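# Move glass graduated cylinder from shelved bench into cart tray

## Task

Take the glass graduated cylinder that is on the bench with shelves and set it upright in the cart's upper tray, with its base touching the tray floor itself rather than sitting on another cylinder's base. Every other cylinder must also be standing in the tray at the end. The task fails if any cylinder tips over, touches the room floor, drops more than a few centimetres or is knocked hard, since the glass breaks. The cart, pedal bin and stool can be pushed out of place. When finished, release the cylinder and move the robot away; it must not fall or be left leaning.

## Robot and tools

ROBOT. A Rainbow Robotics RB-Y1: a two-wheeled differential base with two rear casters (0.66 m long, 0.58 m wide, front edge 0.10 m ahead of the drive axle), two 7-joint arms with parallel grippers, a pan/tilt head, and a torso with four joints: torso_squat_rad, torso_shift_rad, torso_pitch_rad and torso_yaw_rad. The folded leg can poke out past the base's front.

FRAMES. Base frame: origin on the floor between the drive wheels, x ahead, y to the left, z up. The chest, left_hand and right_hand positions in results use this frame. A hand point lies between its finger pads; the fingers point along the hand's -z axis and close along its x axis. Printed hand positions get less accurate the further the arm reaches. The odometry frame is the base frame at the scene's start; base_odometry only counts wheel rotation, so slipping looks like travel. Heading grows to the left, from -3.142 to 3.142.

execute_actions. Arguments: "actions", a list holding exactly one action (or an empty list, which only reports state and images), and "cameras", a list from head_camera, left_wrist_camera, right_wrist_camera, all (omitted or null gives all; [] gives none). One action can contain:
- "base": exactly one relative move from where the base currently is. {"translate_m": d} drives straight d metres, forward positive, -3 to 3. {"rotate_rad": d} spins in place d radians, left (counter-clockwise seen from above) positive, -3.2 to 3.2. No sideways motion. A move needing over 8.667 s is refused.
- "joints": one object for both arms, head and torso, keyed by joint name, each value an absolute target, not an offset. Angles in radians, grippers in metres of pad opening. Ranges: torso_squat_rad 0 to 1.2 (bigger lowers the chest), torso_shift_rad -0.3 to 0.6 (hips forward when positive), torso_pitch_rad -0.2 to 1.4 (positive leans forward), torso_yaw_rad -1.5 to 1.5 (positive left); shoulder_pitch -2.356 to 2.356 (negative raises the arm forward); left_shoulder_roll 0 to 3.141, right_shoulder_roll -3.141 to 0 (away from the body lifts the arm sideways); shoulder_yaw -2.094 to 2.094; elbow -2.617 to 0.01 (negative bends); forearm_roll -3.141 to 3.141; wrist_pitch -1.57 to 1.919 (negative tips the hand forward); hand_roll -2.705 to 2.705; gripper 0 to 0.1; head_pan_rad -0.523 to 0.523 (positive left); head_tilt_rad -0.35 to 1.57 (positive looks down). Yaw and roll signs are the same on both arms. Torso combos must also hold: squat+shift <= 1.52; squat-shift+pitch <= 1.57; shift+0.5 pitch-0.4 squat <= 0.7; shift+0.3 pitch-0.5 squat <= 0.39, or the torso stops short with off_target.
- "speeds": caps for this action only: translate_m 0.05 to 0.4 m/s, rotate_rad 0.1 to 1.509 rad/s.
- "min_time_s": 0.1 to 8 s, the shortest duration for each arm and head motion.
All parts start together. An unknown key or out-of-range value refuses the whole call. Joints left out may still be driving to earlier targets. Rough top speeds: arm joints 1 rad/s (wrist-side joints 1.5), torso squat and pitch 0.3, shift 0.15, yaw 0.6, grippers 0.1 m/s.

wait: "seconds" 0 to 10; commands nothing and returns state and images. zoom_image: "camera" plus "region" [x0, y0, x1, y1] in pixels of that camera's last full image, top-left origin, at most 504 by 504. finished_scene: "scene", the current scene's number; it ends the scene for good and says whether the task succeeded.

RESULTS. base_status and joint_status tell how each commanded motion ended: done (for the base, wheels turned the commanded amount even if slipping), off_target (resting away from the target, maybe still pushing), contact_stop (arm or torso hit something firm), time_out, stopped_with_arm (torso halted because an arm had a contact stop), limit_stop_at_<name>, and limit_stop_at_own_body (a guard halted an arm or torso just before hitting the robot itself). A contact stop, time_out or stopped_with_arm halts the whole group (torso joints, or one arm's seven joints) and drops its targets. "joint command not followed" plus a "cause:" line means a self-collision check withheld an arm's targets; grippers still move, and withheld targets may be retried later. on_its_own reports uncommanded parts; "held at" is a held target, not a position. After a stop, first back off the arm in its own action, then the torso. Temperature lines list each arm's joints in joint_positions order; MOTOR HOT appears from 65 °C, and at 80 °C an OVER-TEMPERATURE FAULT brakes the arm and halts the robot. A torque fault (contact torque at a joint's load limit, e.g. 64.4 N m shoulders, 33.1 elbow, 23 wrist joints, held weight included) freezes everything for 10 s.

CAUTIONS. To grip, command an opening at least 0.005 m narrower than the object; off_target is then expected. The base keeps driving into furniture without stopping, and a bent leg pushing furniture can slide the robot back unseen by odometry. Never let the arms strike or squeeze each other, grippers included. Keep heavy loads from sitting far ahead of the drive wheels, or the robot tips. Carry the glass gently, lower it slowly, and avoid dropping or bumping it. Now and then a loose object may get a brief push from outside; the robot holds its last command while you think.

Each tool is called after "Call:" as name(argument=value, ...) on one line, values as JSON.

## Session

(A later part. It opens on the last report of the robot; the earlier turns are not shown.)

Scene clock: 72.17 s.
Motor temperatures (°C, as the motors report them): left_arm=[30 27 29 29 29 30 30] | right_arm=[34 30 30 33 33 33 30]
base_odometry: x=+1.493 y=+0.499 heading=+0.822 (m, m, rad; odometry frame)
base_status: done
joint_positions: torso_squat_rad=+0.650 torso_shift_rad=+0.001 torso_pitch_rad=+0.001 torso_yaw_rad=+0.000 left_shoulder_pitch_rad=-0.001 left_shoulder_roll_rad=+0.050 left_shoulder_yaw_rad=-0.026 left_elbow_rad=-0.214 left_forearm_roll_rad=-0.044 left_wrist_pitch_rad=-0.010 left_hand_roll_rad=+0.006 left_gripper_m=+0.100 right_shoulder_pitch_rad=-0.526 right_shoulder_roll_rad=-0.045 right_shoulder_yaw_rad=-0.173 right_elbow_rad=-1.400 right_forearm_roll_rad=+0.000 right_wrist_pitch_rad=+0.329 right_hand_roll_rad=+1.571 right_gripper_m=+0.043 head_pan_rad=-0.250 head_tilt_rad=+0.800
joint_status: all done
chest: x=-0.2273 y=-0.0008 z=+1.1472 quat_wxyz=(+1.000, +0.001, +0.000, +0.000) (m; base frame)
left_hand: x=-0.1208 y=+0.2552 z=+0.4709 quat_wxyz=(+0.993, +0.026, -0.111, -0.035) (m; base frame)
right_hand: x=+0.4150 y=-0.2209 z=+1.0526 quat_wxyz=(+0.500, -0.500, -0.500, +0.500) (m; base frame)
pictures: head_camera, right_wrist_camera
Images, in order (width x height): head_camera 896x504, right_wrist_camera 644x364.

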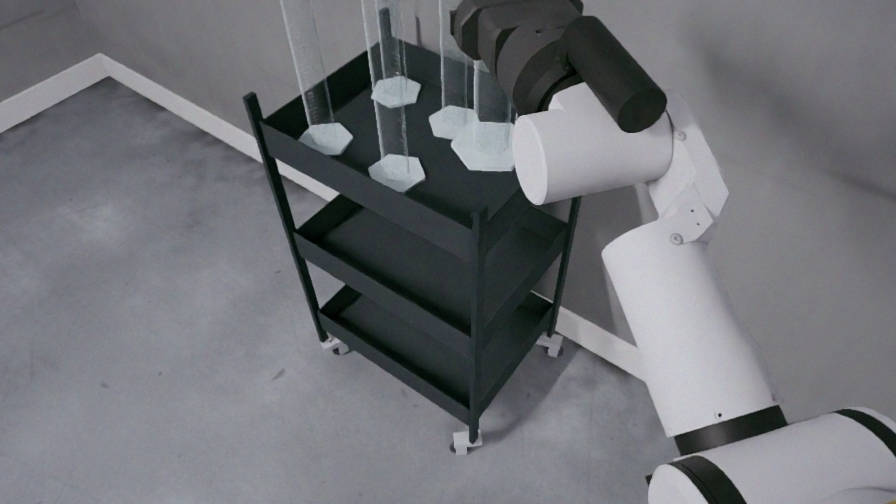

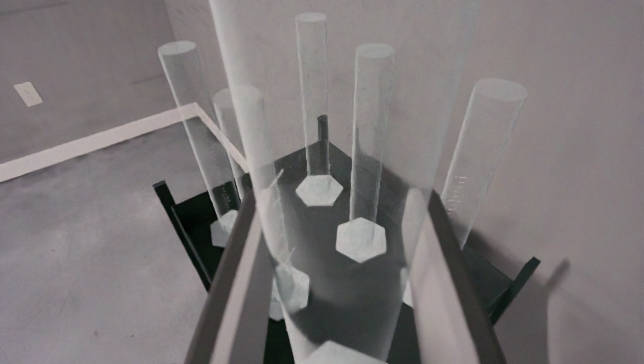

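Call:
execute_actions(actions=[{"base":{"translate_m":0.105},"speeds":{"translate_m":0.15}}], cameras=["head_camera","right_wrist_camera"])

Scene clock: 75.67 s.
Motor temperatures (°C, as the motors report them): left_arm=[30 27 29 29 29 30 30] | right_arm=[34 30 30 33 33 33 30]
base_odometry: x=+1.564 y=+0.576 heading=+0.822 (m, m, rad; odometry frame)
base_status: done
joint_positions: torso_squat_rad=+0.650 torso_shift_rad=+0.001 torso_pitch_rad=+0.001 torso_yaw_rad=+0.000 left_shoulder_pitch_rad=-0.001 left_shoulder_roll_rad=+0.050 left_shoulder_yaw_rad=-0.026 left_elbow_rad=-0.214 left_forearm_roll_rad=-0.044 left_wrist_pitch_rad=-0.010 left_hand_roll_rad=+0.006 left_gripper_m=+0.100 right_shoulder_pitch_rad=-0.526 right_shoulder_roll_rad=-0.045 right_shoulder_yaw_rad=-0.173 right_elbow_rad=-1.400 right_forearm_roll_rad=+0.000 right_wrist_pitch_rad=+0.329 right_hand_roll_rad=+1.571 right_gripper_m=+0.043 head_pan_rad=-0.250 head_tilt_rad=+0.800
joint_status: not commanded
chest: x=-0.2274 y=-0.0008 z=+1.1472 quat_wxyz=(+1.000, +0.001, +0.000, +0.000) (m; base frame)
left_hand: x=-0.1209 y=+0.2552 z=+0.4708 quat_wxyz=(+0.993, +0.026, -0.111, -0.035) (m; base frame)
right_hand: x=+0.4150 y=-0.2209 z=+1.0526 quat_wxyz=(+0.500, -0.500, -0.500, +0.500) (m; base frame)
pictures: head_camera, right_wrist_camera
Images, in order (width x height): head_camera 896x504, right_wrist_camera 644x364.

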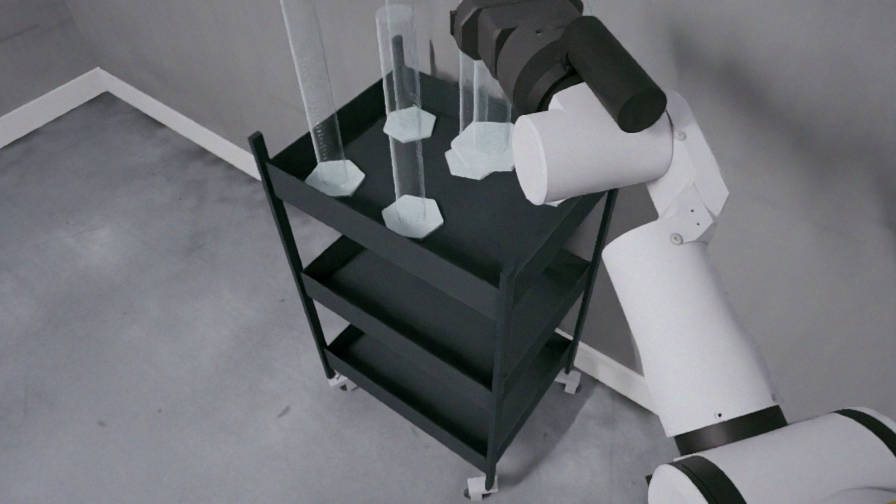

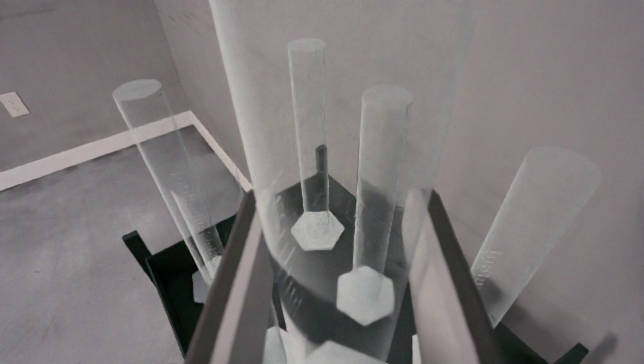

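Call:
execute_actions(actions=[{"joints":{"torso_squat_rad":0.82}}], cameras=["head_camera","right_wrist_camera"])

Scene clock: 77.57 s.
Motor temperatures (°C, as the motors report them): left_arm=[30 27 29 29 29 30 30] | right_arm=[34 30 30 33 33 33 30]
base_odometry: x=+1.564 y=+0.576 heading=+0.822 (m, m, rad; odometry frame)
base_status: not commanded
joint_positions: torso_squat_rad=+0.820 torso_shift_rad=+0.001 torso_pitch_rad=+0.000 torso_yaw_rad=+0.000 left_shoulder_pitch_rad=-0.001 left_shoulder_roll_rad=+0.050 left_shoulder_yaw_rad=-0.026 left_elbow_rad=-0.214 left_forearm_roll_rad=-0.044 left_wrist_pitch_rad=-0.010 left_hand_roll_rad=+0.006 left_gripper_m=+0.100 right_shoulder_pitch_rad=-0.526 right_shoulder_roll_rad=-0.045 right_shoulder_yaw_rad=-0.173 right_elbow_rad=-1.400 right_forearm_roll_rad=+0.000 right_wrist_pitch_rad=+0.329 right_hand_roll_rad=+1.571 right_gripper_m=+0.043 head_pan_rad=-0.250 head_tilt_rad=+0.800
joint_status: all done
chest: x=-0.2276 y=-0.0007 z=+1.0675 quat_wxyz=(+1.000, +0.001, +0.000, +0.000) (m; base frame)
left_hand: x=-0.1209 y=+0.2552 z=+0.3912 quat_wxyz=(+0.993, +0.026, -0.111, -0.035) (m; base frame)
right_hand: x=+0.4148 y=-0.2209 z=+0.9731 quat_wxyz=(+0.500, -0.500, -0.500, +0.500) (m; base frame)
pictures: head_camera, right_wrist_camera
Images, in order (width x height): head_camera 896x504, right_wrist_camera 644x364.

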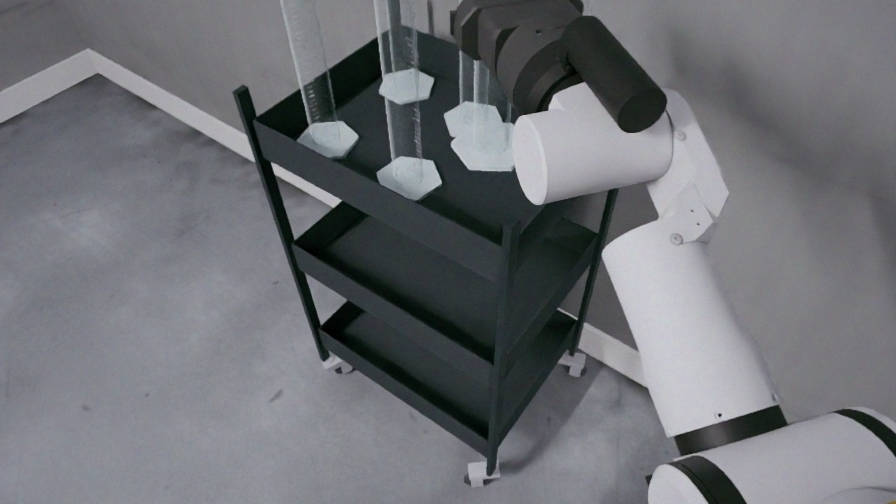

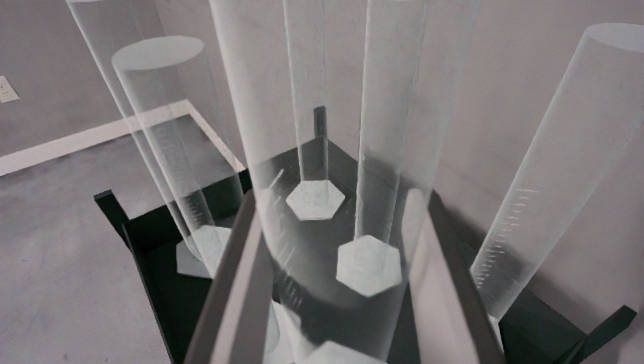

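Call:
execute_actions(actions=[{"joints":{"torso_squat_rad":0.96,"left_elbow_rad":-0.8}}], cameras=["head_camera","right_wrist_camera"])

Scene clock: 80.87 s.
Motor temperatures (°C, as the motors report them): left_arm=[30 27 29 29 29 30 30] | right_arm=[34 30 30 33 33 33 30]
base_odometry: x=+1.564 y=+0.576 heading=+0.822 (m, m, rad; odometry frame)
base_status: not commanded
joint_positions: torso_squat_rad=+0.960 torso_shift_rad=+0.001 torso_pitch_rad=+0.000 torso_yaw_rad=+0.000 left_shoulder_pitch_rad=-0.001 left_shoulder_roll_rad=+0.050 left_shoulder_yaw_rad=-0.026 left_elbow_rad=-0.800 left_forearm_roll_rad=-0.044 left_wrist_pitch_rad=-0.010 left_hand_roll_rad=+0.006 left_gripper_m=+0.100 right_shoulder_pitch_rad=-0.526 right_shoulder_roll_rad=-0.045 right_shoulder_yaw_rad=-0.173 right_elbow_rad=-1.400 right_forearm_roll_rad=+0.000 right_wrist_pitch_rad=+0.329 right_hand_roll_rad=+1.571 right_gripper_m=+0.043 head_pan_rad=-0.250 head_tilt_rad=+0.800
joint_status: all done
chest: x=-0.2276 y=-0.0007 z=+0.9914 quat_wxyz=(+1.000, +0.001, +0.000, +0.000) (m; base frame)
left_hand: x=+0.1329 y=+0.2424 z=+0.4368 quat_wxyz=(+0.918, +0.026, -0.393, -0.040) (m; base frame)
right_hand: x=+0.4147 y=-0.2208 z=+0.8970 quat_wxyz=(+0.500, -0.500, -0.500, +0.500) (m; base frame)
pictures: head_camera, right_wrist_camera
Images, in order (width x height): head_camera 896x504, right_wrist_camera 644x364.

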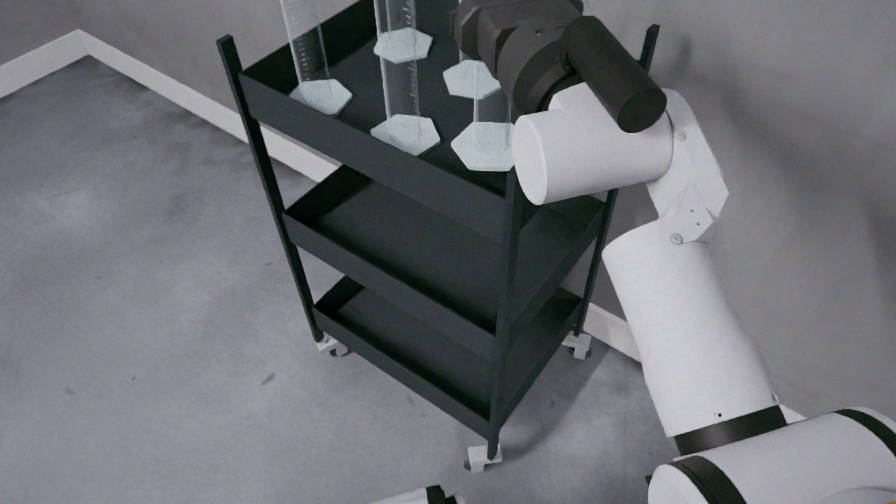

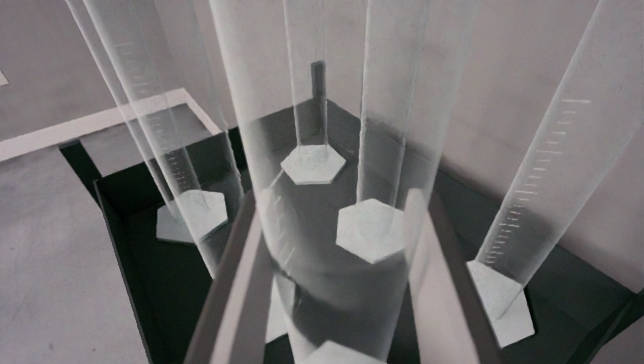

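Call:
zoom_image(camera="head_camera", region=[340, 20, 580, 220])

Region (340, 20, 580, 220) of head_camera's 896x504 image, scaled by 2.100, with more detail than that image has.

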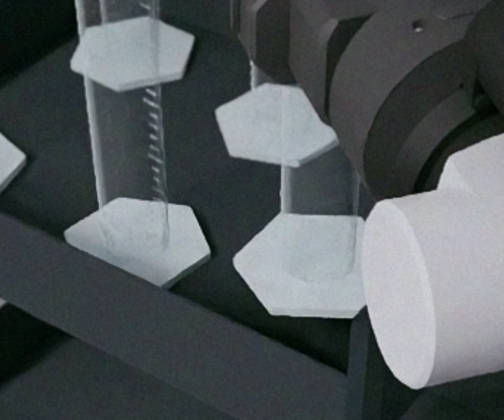

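Call:
execute_actions(actions=[{"joints":{"torso_squat_rad":0.995}}], cameras=["head_camera","right_wrist_camera"])

Call:
zoom_image(camera="head_camera", region=[340, 20, 580, 220])

Scene clock: 82.50 s.
Motor temperatures (°C, as the motors report them): left_arm=[30 27 29 29 29 30 30] | right_arm=[34 30 30 33 33 33 30]
base_odometry: x=+1.564 y=+0.576 heading=+0.822 (m, m, rad; odometry frame)
base_status: not commanded
joint_positions: torso_squat_rad=+0.995 torso_shift_rad=+0.001 torso_pitch_rad=+0.000 torso_yaw_rad=+0.000 left_shoulder_pitch_rad=-0.001 left_shoulder_roll_rad=+0.050 left_shoulder_yaw_rad=-0.026 left_elbow_rad=-0.800 left_forearm_roll_rad=-0.044 left_wrist_pitch_rad=-0.010 left_hand_roll_rad=+0.006 left_gripper_m=+0.100 right_shoulder_pitch_rad=-0.526 right_shoulder_roll_rad=-0.045 right_shoulder_yaw_rad=-0.173 right_elbow_rad=-1.400 right_forearm_roll_rad=+0.000 right_wrist_pitch_rad=+0.329 right_hand_roll_rad=+1.571 right_gripper_m=+0.043 head_pan_rad=-0.250 head_tilt_rad=+0.800
joint_status: all done
chest: x=-0.2276 y=-0.0007 z=+0.9711 quat_wxyz=(+1.000, +0.001, +0.000, +0.000) (m; base frame)
left_hand: x=+0.1328 y=+0.2424 z=+0.4164 quat_wxyz=(+0.918, +0.026, -0.393, -0.040) (m; base frame)
right_hand: x=+0.4147 y=-0.2208 z=+0.8766 quat_wxyz=(+0.500, -0.500, -0.500, +0.500) (m; base frame)
pictures: head_camera, right_wrist_camera
Images, in order (width x height): head_camera 896x504, right_wrist_camera 644x364.

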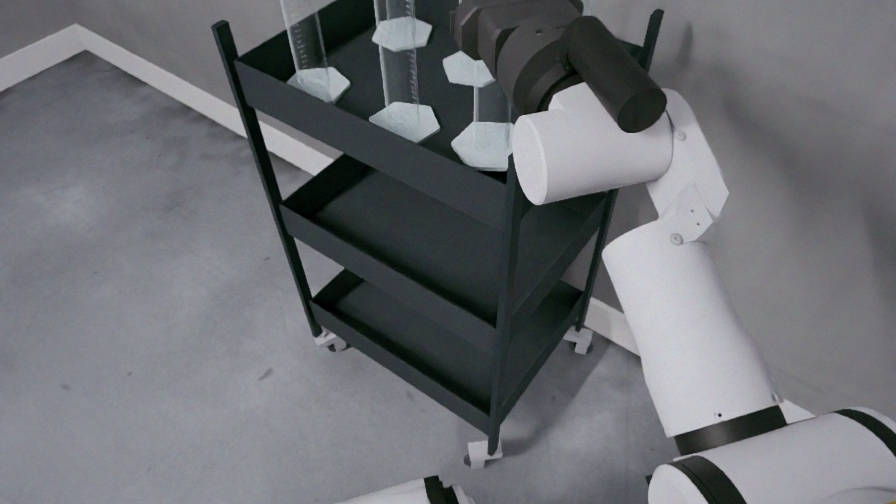

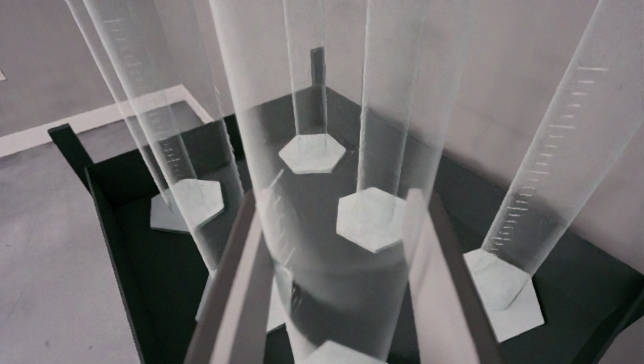

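Region (340, 20, 580, 220) of head_camera's 896x504 image, scaled by 2.100, with more detail than that image has.

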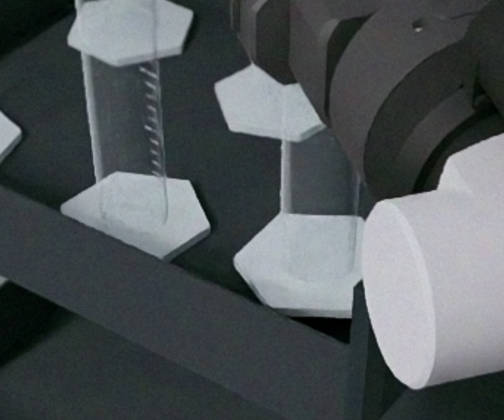

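Call:
execute_actions(actions=[{"joints":{"torso_squat_rad":1.011}}], cameras=["head_camera","right_wrist_camera"])

Call:
zoom_image(camera="head_camera", region=[340, 20, 580, 220])

Scene clock: 83.57 s.
Motor temperatures (°C, as the motors report them): left_arm=[30 27 29 29 29 30 30] | right_arm=[34 30 30 33 33 33 30]
base_odometry: x=+1.564 y=+0.576 heading=+0.822 (m, m, rad; odometry frame)
base_status: not commanded
joint_positions: torso_squat_rad=+1.011 torso_shift_rad=+0.001 torso_pitch_rad=+0.000 torso_yaw_rad=+0.000 left_shoulder_pitch_rad=-0.001 left_shoulder_roll_rad=+0.050 left_shoulder_yaw_rad=-0.026 left_elbow_rad=-0.800 left_forearm_roll_rad=-0.044 left_wrist_pitch_rad=-0.010 left_hand_roll_rad=+0.006 left_gripper_m=+0.100 right_shoulder_pitch_rad=-0.526 right_shoulder_roll_rad=-0.045 right_shoulder_yaw_rad=-0.173 right_elbow_rad=-1.400 right_forearm_roll_rad=+0.000 right_wrist_pitch_rad=+0.329 right_hand_roll_rad=+1.571 right_gripper_m=+0.043 head_pan_rad=-0.250 head_tilt_rad=+0.800
joint_status: all done
chest: x=-0.2276 y=-0.0007 z=+0.9616 quat_wxyz=(+1.000, +0.001, +0.000, +0.000) (m; base frame)
left_hand: x=+0.1328 y=+0.2425 z=+0.4070 quat_wxyz=(+0.918, +0.026, -0.393, -0.040) (m; base frame)
right_hand: x=+0.4147 y=-0.2208 z=+0.8672 quat_wxyz=(+0.500, -0.500, -0.500, +0.500) (m; base frame)
pictures: head_camera, right_wrist_camera
Images, in order (width x height): head_camera 896x504, right_wrist_camera 644x364.

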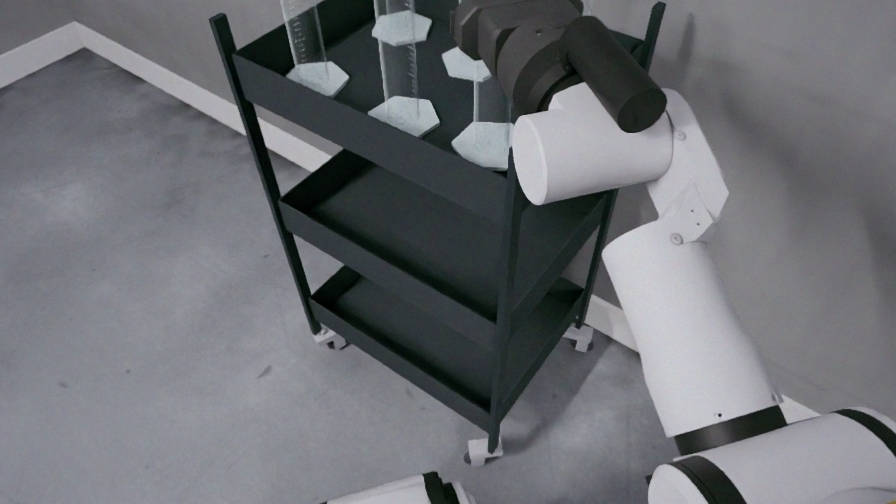

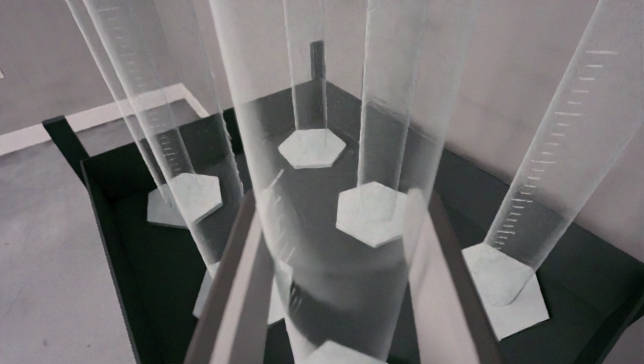

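Region (340, 20, 580, 220) of head_camera's 896x504 image, scaled by 2.100, with more detail than that image has.

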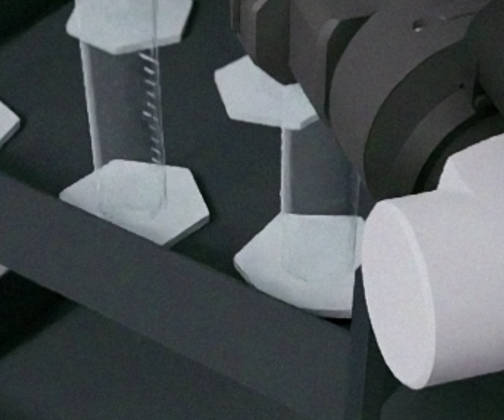

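Call:
execute_actions(actions=[{"joints":{"torso_squat_rad":1.024}}], cameras=["head_camera","right_wrist_camera"])

Call:
zoom_image(camera="head_camera", region=[340, 20, 580, 220])

Scene clock: 84.67 s.
Motor temperatures (°C, as the motors report them): left_arm=[30 27 29 29 29 30 30] | right_arm=[34 30 30 33 33 33 30]
base_odometry: x=+1.564 y=+0.576 heading=+0.822 (m, m, rad; odometry frame)
base_status: not commanded
joint_positions: torso_squat_rad=+1.024 torso_shift_rad=+0.001 torso_pitch_rad=+0.000 torso_yaw_rad=+0.000 left_shoulder_pitch_rad=-0.001 left_shoulder_roll_rad=+0.050 left_shoulder_yaw_rad=-0.026 left_elbow_rad=-0.800 left_forearm_roll_rad=-0.044 left_wrist_pitch_rad=-0.010 left_hand_roll_rad=+0.006 left_gripper_m=+0.100 right_shoulder_pitch_rad=-0.526 right_shoulder_roll_rad=-0.045 right_shoulder_yaw_rad=-0.173 right_elbow_rad=-1.400 right_forearm_roll_rad=+0.000 right_wrist_pitch_rad=+0.329 right_hand_roll_rad=+1.571 right_gripper_m=+0.043 head_pan_rad=-0.250 head_tilt_rad=+0.800
joint_status: all done
chest: x=-0.2276 y=-0.0007 z=+0.9539 quat_wxyz=(+1.000, +0.001, +0.000, +0.000) (m; base frame)
left_hand: x=+0.1328 y=+0.2425 z=+0.3992 quat_wxyz=(+0.918, +0.026, -0.393, -0.040) (m; base frame)
right_hand: x=+0.4147 y=-0.2208 z=+0.8594 quat_wxyz=(+0.500, -0.500, -0.500, +0.500) (m; base frame)
pictures: head_camera, right_wrist_camera
Images, in order (width x height): head_camera 896x504, right_wrist_camera 644x364.

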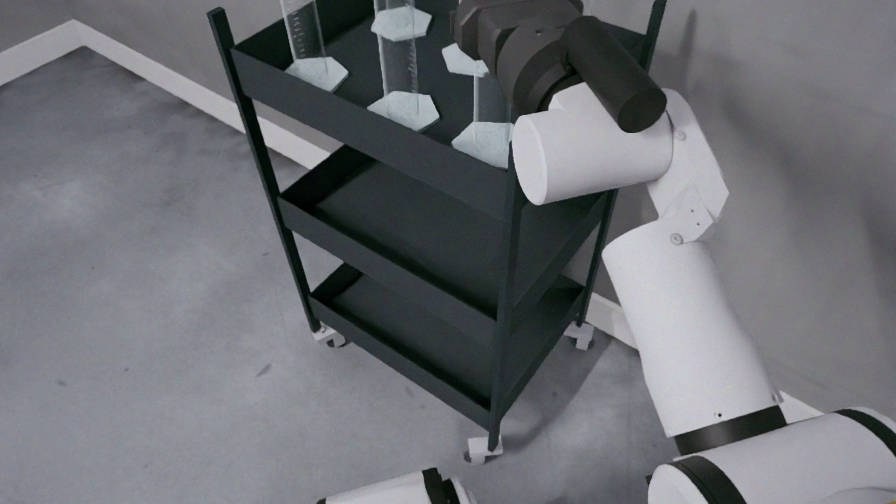

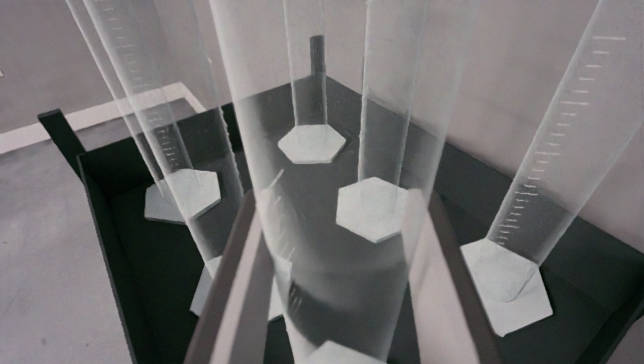

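Region (340, 20, 580, 220) of head_camera's 896x504 image, scaled by 2.100, with more detail than that image has.

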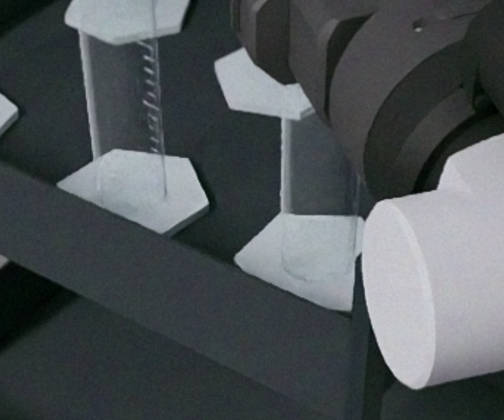

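Call:
execute_actions(actions=[{"joints":{"torso_squat_rad":1.035}}], cameras=["head_camera","right_wrist_camera"])

Call:
zoom_image(camera="head_camera", region=[340, 20, 580, 220])

Scene clock: 86.97 s.
Motor temperatures (°C, as the motors report them): left_arm=[30 27 29 29 29 30 30] | right_arm=[34 30 30 33 33 33 30]
base_odometry: x=+1.564 y=+0.576 heading=+0.822 (m, m, rad; odometry frame)
base_status: not commanded
joint_positions: torso_squat_rad=+1.035 torso_shift_rad=+0.000 torso_pitch_rad=-0.001 torso_yaw_rad=+0.000 left_shoulder_pitch_rad=-0.001 left_shoulder_roll_rad=+0.050 left_shoulder_yaw_rad=-0.026 left_elbow_rad=-0.800 left_forearm_roll_rad=-0.044 left_wrist_pitch_rad=-0.010 left_hand_roll_rad=+0.006 left_gripper_m=+0.100 right_shoulder_pitch_rad=-0.529 right_shoulder_roll_rad=-0.045 right_shoulder_yaw_rad=-0.173 right_elbow_rad=-1.403 right_forearm_roll_rad=+0.000 right_wrist_pitch_rad=+0.328 right_hand_roll_rad=+1.571 right_gripper_m=+0.043 head_pan_rad=-0.250 head_tilt_rad=+0.800
joint_status: all done
chest: x=-0.2280 y=-0.0006 z=+0.9473 quat_wxyz=(+1.000, +0.001, +0.000, +0.000) (m; base frame)
left_hand: x=+0.1328 y=+0.2425 z=+0.3929 quat_wxyz=(+0.918, +0.026, -0.394, -0.040) (m; base frame)
right_hand: x=+0.4147 y=-0.2204 z=+0.8568 quat_wxyz=(+0.498, -0.502, -0.502, +0.498) (m; base frame)
pictures: head_camera, right_wrist_camera
Images, in order (width x height): head_camera 896x504, right_wrist_camera 644x364.

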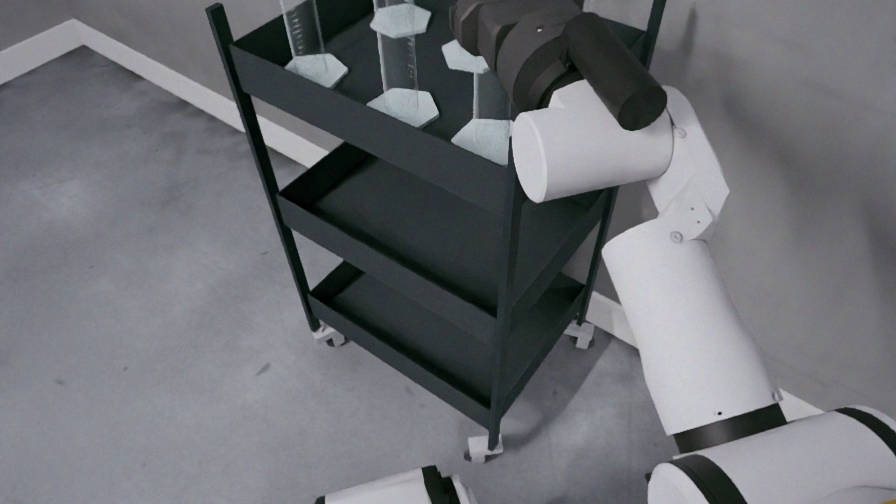

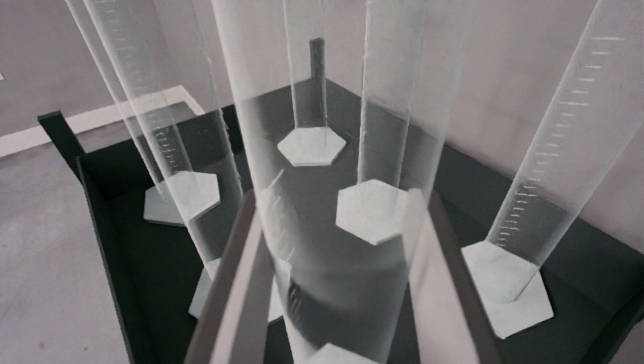

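Region (340, 20, 580, 220) of head_camera's 896x504 image, scaled by 2.100, with more detail than that image has.

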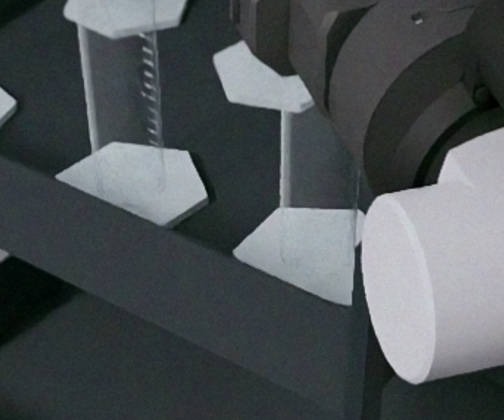

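Call:
execute_actions(actions=[{"joints":{"torso_squat_rad":1.029}}], cameras=[])

Call:
execute_actions(actions=[{"joints":{"right_gripper_m":0.075,"head_tilt_rad":0.6}}], cameras=["head_camera","right_wrist_camera"])

Scene clock: 88.07 s.
Motor temperatures (°C, as the motors report them): left_arm=[30 27 29 29 29 30 30] | right_arm=[34 30 30 33 33 33 30]
base_odometry: x=+1.564 y=+0.576 heading=+0.822 (m, m, rad; odometry frame)
base_status: not commanded
joint_positions: torso_squat_rad=+1.029 torso_shift_rad=+0.001 torso_pitch_rad=+0.000 torso_yaw_rad=+0.000 left_shoulder_pitch_rad=-0.001 left_shoulder_roll_rad=+0.050 left_shoulder_yaw_rad=-0.026 left_elbow_rad=-0.800 left_forearm_roll_rad=-0.044 left_wrist_pitch_rad=-0.010 left_hand_roll_rad=+0.006 left_gripper_m=+0.100 right_shoulder_pitch_rad=-0.528 right_shoulder_roll_rad=-0.045 right_shoulder_yaw_rad=-0.173 right_elbow_rad=-1.401 right_forearm_roll_rad=+0.000 right_wrist_pitch_rad=+0.329 right_hand_roll_rad=+1.571 right_gripper_m=+0.043 head_pan_rad=-0.250 head_tilt_rad=+0.800
joint_status: all done
chest: x=-0.2277 y=-0.0006 z=+0.9509 quat_wxyz=(+1.000, +0.001, +0.000, +0.000) (m; base frame)
left_hand: x=+0.1328 y=+0.2425 z=+0.3962 quat_wxyz=(+0.918, +0.026, -0.393, -0.040) (m; base frame)
right_hand: x=+0.4149 y=-0.2208 z=+0.8580 quat_wxyz=(+0.500, -0.501, -0.501, +0.499) (m; base frame)
pictures: none
No camera images: the call's "cameras" was empty. Leave "cameras" out to get every camera's image.

Scene clock: 88.97 s.
Motor temperatures (°C, as the motors report them): left_arm=[30 27 29 29 29 30 30] | right_arm=[34 30 30 33 33 33 30]
base_odometry: x=+1.564 y=+0.576 heading=+0.822 (m, m, rad; odometry frame)
base_status: not commanded
joint_positions: torso_squat_rad=+1.029 torso_shift_rad=+0.001 torso_pitch_rad=+0.000 torso_yaw_rad=+0.000 left_shoulder_pitch_rad=-0.001 left_shoulder_roll_rad=+0.050 left_shoulder_yaw_rad=-0.026 left_elbow_rad=-0.800 left_forearm_roll_rad=-0.044 left_wrist_pitch_rad=-0.010 left_hand_roll_rad=+0.006 left_gripper_m=+0.100 right_shoulder_pitch_rad=-0.527 right_shoulder_roll_rad=-0.045 right_shoulder_yaw_rad=-0.173 right_elbow_rad=-1.400 right_forearm_roll_rad=+0.000 right_wrist_pitch_rad=+0.329 right_hand_roll_rad=+1.571 right_gripper_m=+0.075 head_pan_rad=-0.250 head_tilt_rad=+0.600
joint_status: all done
chest: x=-0.2277 y=-0.0006 z=+0.9509 quat_wxyz=(+1.000, +0.001, +0.000, +0.000) (m; base frame)
left_hand: x=+0.1328 y=+0.2425 z=+0.3962 quat_wxyz=(+0.918, +0.026, -0.393, -0.040) (m; base frame)
right_hand: x=+0.4148 y=-0.2209 z=+0.8571 quat_wxyz=(+0.500, -0.500, -0.500, +0.500) (m; base frame)
pictures: head_camera, right_wrist_camera
Images, in order (width x height): head_camera 896x504, right_wrist_camera 644x364.

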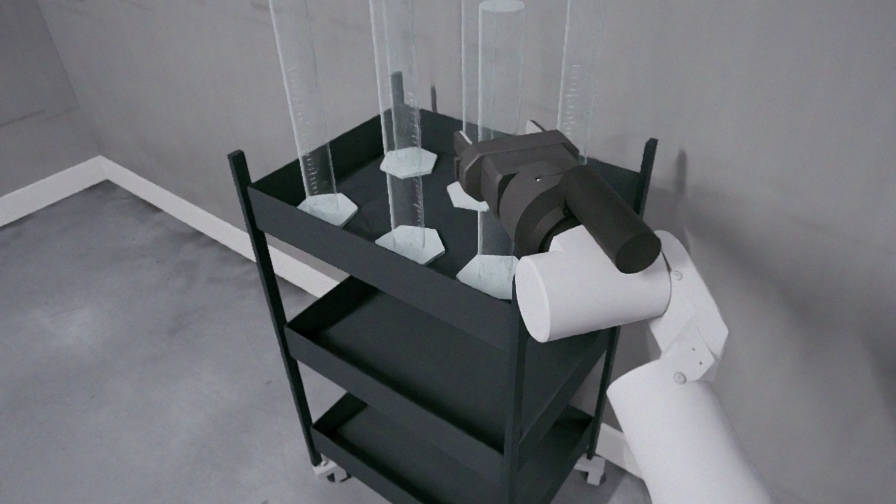

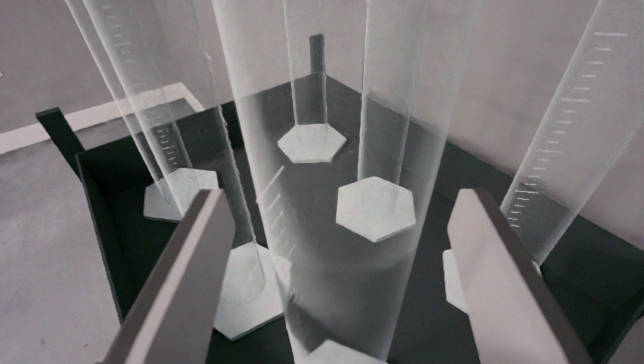

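Released cleanly. Backing away.

Call:
execute_actions(actions=[{"base":{"translate_m":-0.5},"speeds":{"translate_m":0.3},"joints":{"head_tilt_rad":0.45,"head_pan_rad":-0.15}}], cameras=["head_camera","right_wrist_camera"])

Scene clock: 92.33 s.
Motor temperatures (°C, as the motors report them): left_arm=[30 27 29 29 29 30 30] | right_arm=[34 30 30 33 33 33 30]
base_odometry: x=+1.224 y=+0.210 heading=+0.821 (m, m, rad; odometry frame)
base_status: done
joint_positions: torso_squat_rad=+1.029 torso_shift_rad=+0.001 torso_pitch_rad=+0.000 torso_yaw_rad=+0.000 left_shoulder_pitch_rad=-0.001 left_shoulder_roll_rad=+0.050 left_shoulder_yaw_rad=-0.026 left_elbow_rad=-0.800 left_forearm_roll_rad=-0.044 left_wrist_pitch_rad=-0.010 left_hand_roll_rad=+0.006 left_gripper_m=+0.100 right_shoulder_pitch_rad=-0.527 right_shoulder_roll_rad=-0.045 right_shoulder_yaw_rad=-0.173 right_elbow_rad=-1.400 right_forearm_roll_rad=+0.000 right_wrist_pitch_rad=+0.329 right_hand_roll_rad=+1.571 right_gripper_m=+0.075 head_pan_rad=-0.150 head_tilt_rad=+0.450
joint_status: all done
chest: x=-0.2276 y=-0.0006 z=+0.9509 quat_wxyz=(+1.000, +0.001, +0.000, +0.000) (m; base frame)
left_hand: x=+0.1327 y=+0.2425 z=+0.3962 quat_wxyz=(+0.918, +0.026, -0.393, -0.040) (m; base frame)
right_hand: x=+0.4147 y=-0.2209 z=+0.8569 quat_wxyz=(+0.500, -0.500, -0.500, +0.500) (m; base frame)
pictures: head_camera, right_wrist_camera
Images, in order (width x height): head_camera 896x504, right_wrist_camera 644x364.

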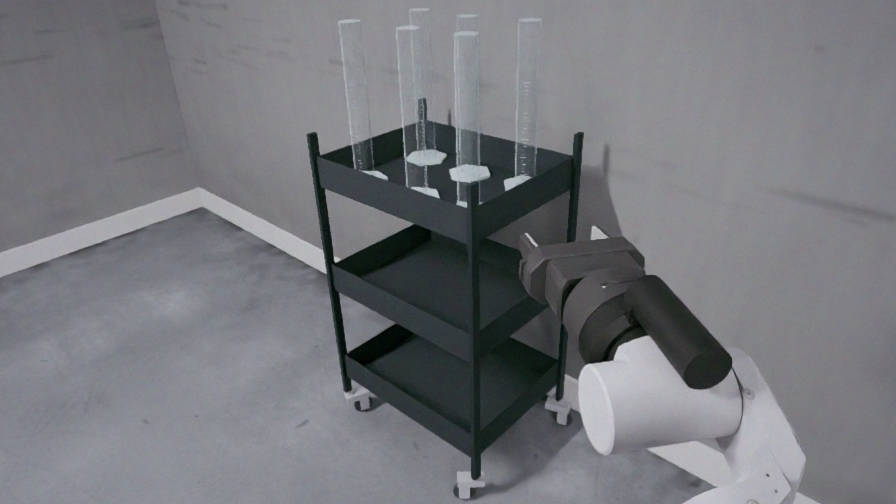

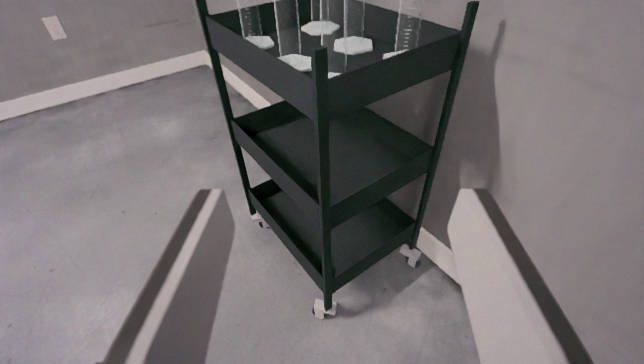

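All six cylinders are upright in the tray, and the feet were clear of each other when I set the new one down.

Call:
finished_scene(scene=1)

The scene is finished: the task was done.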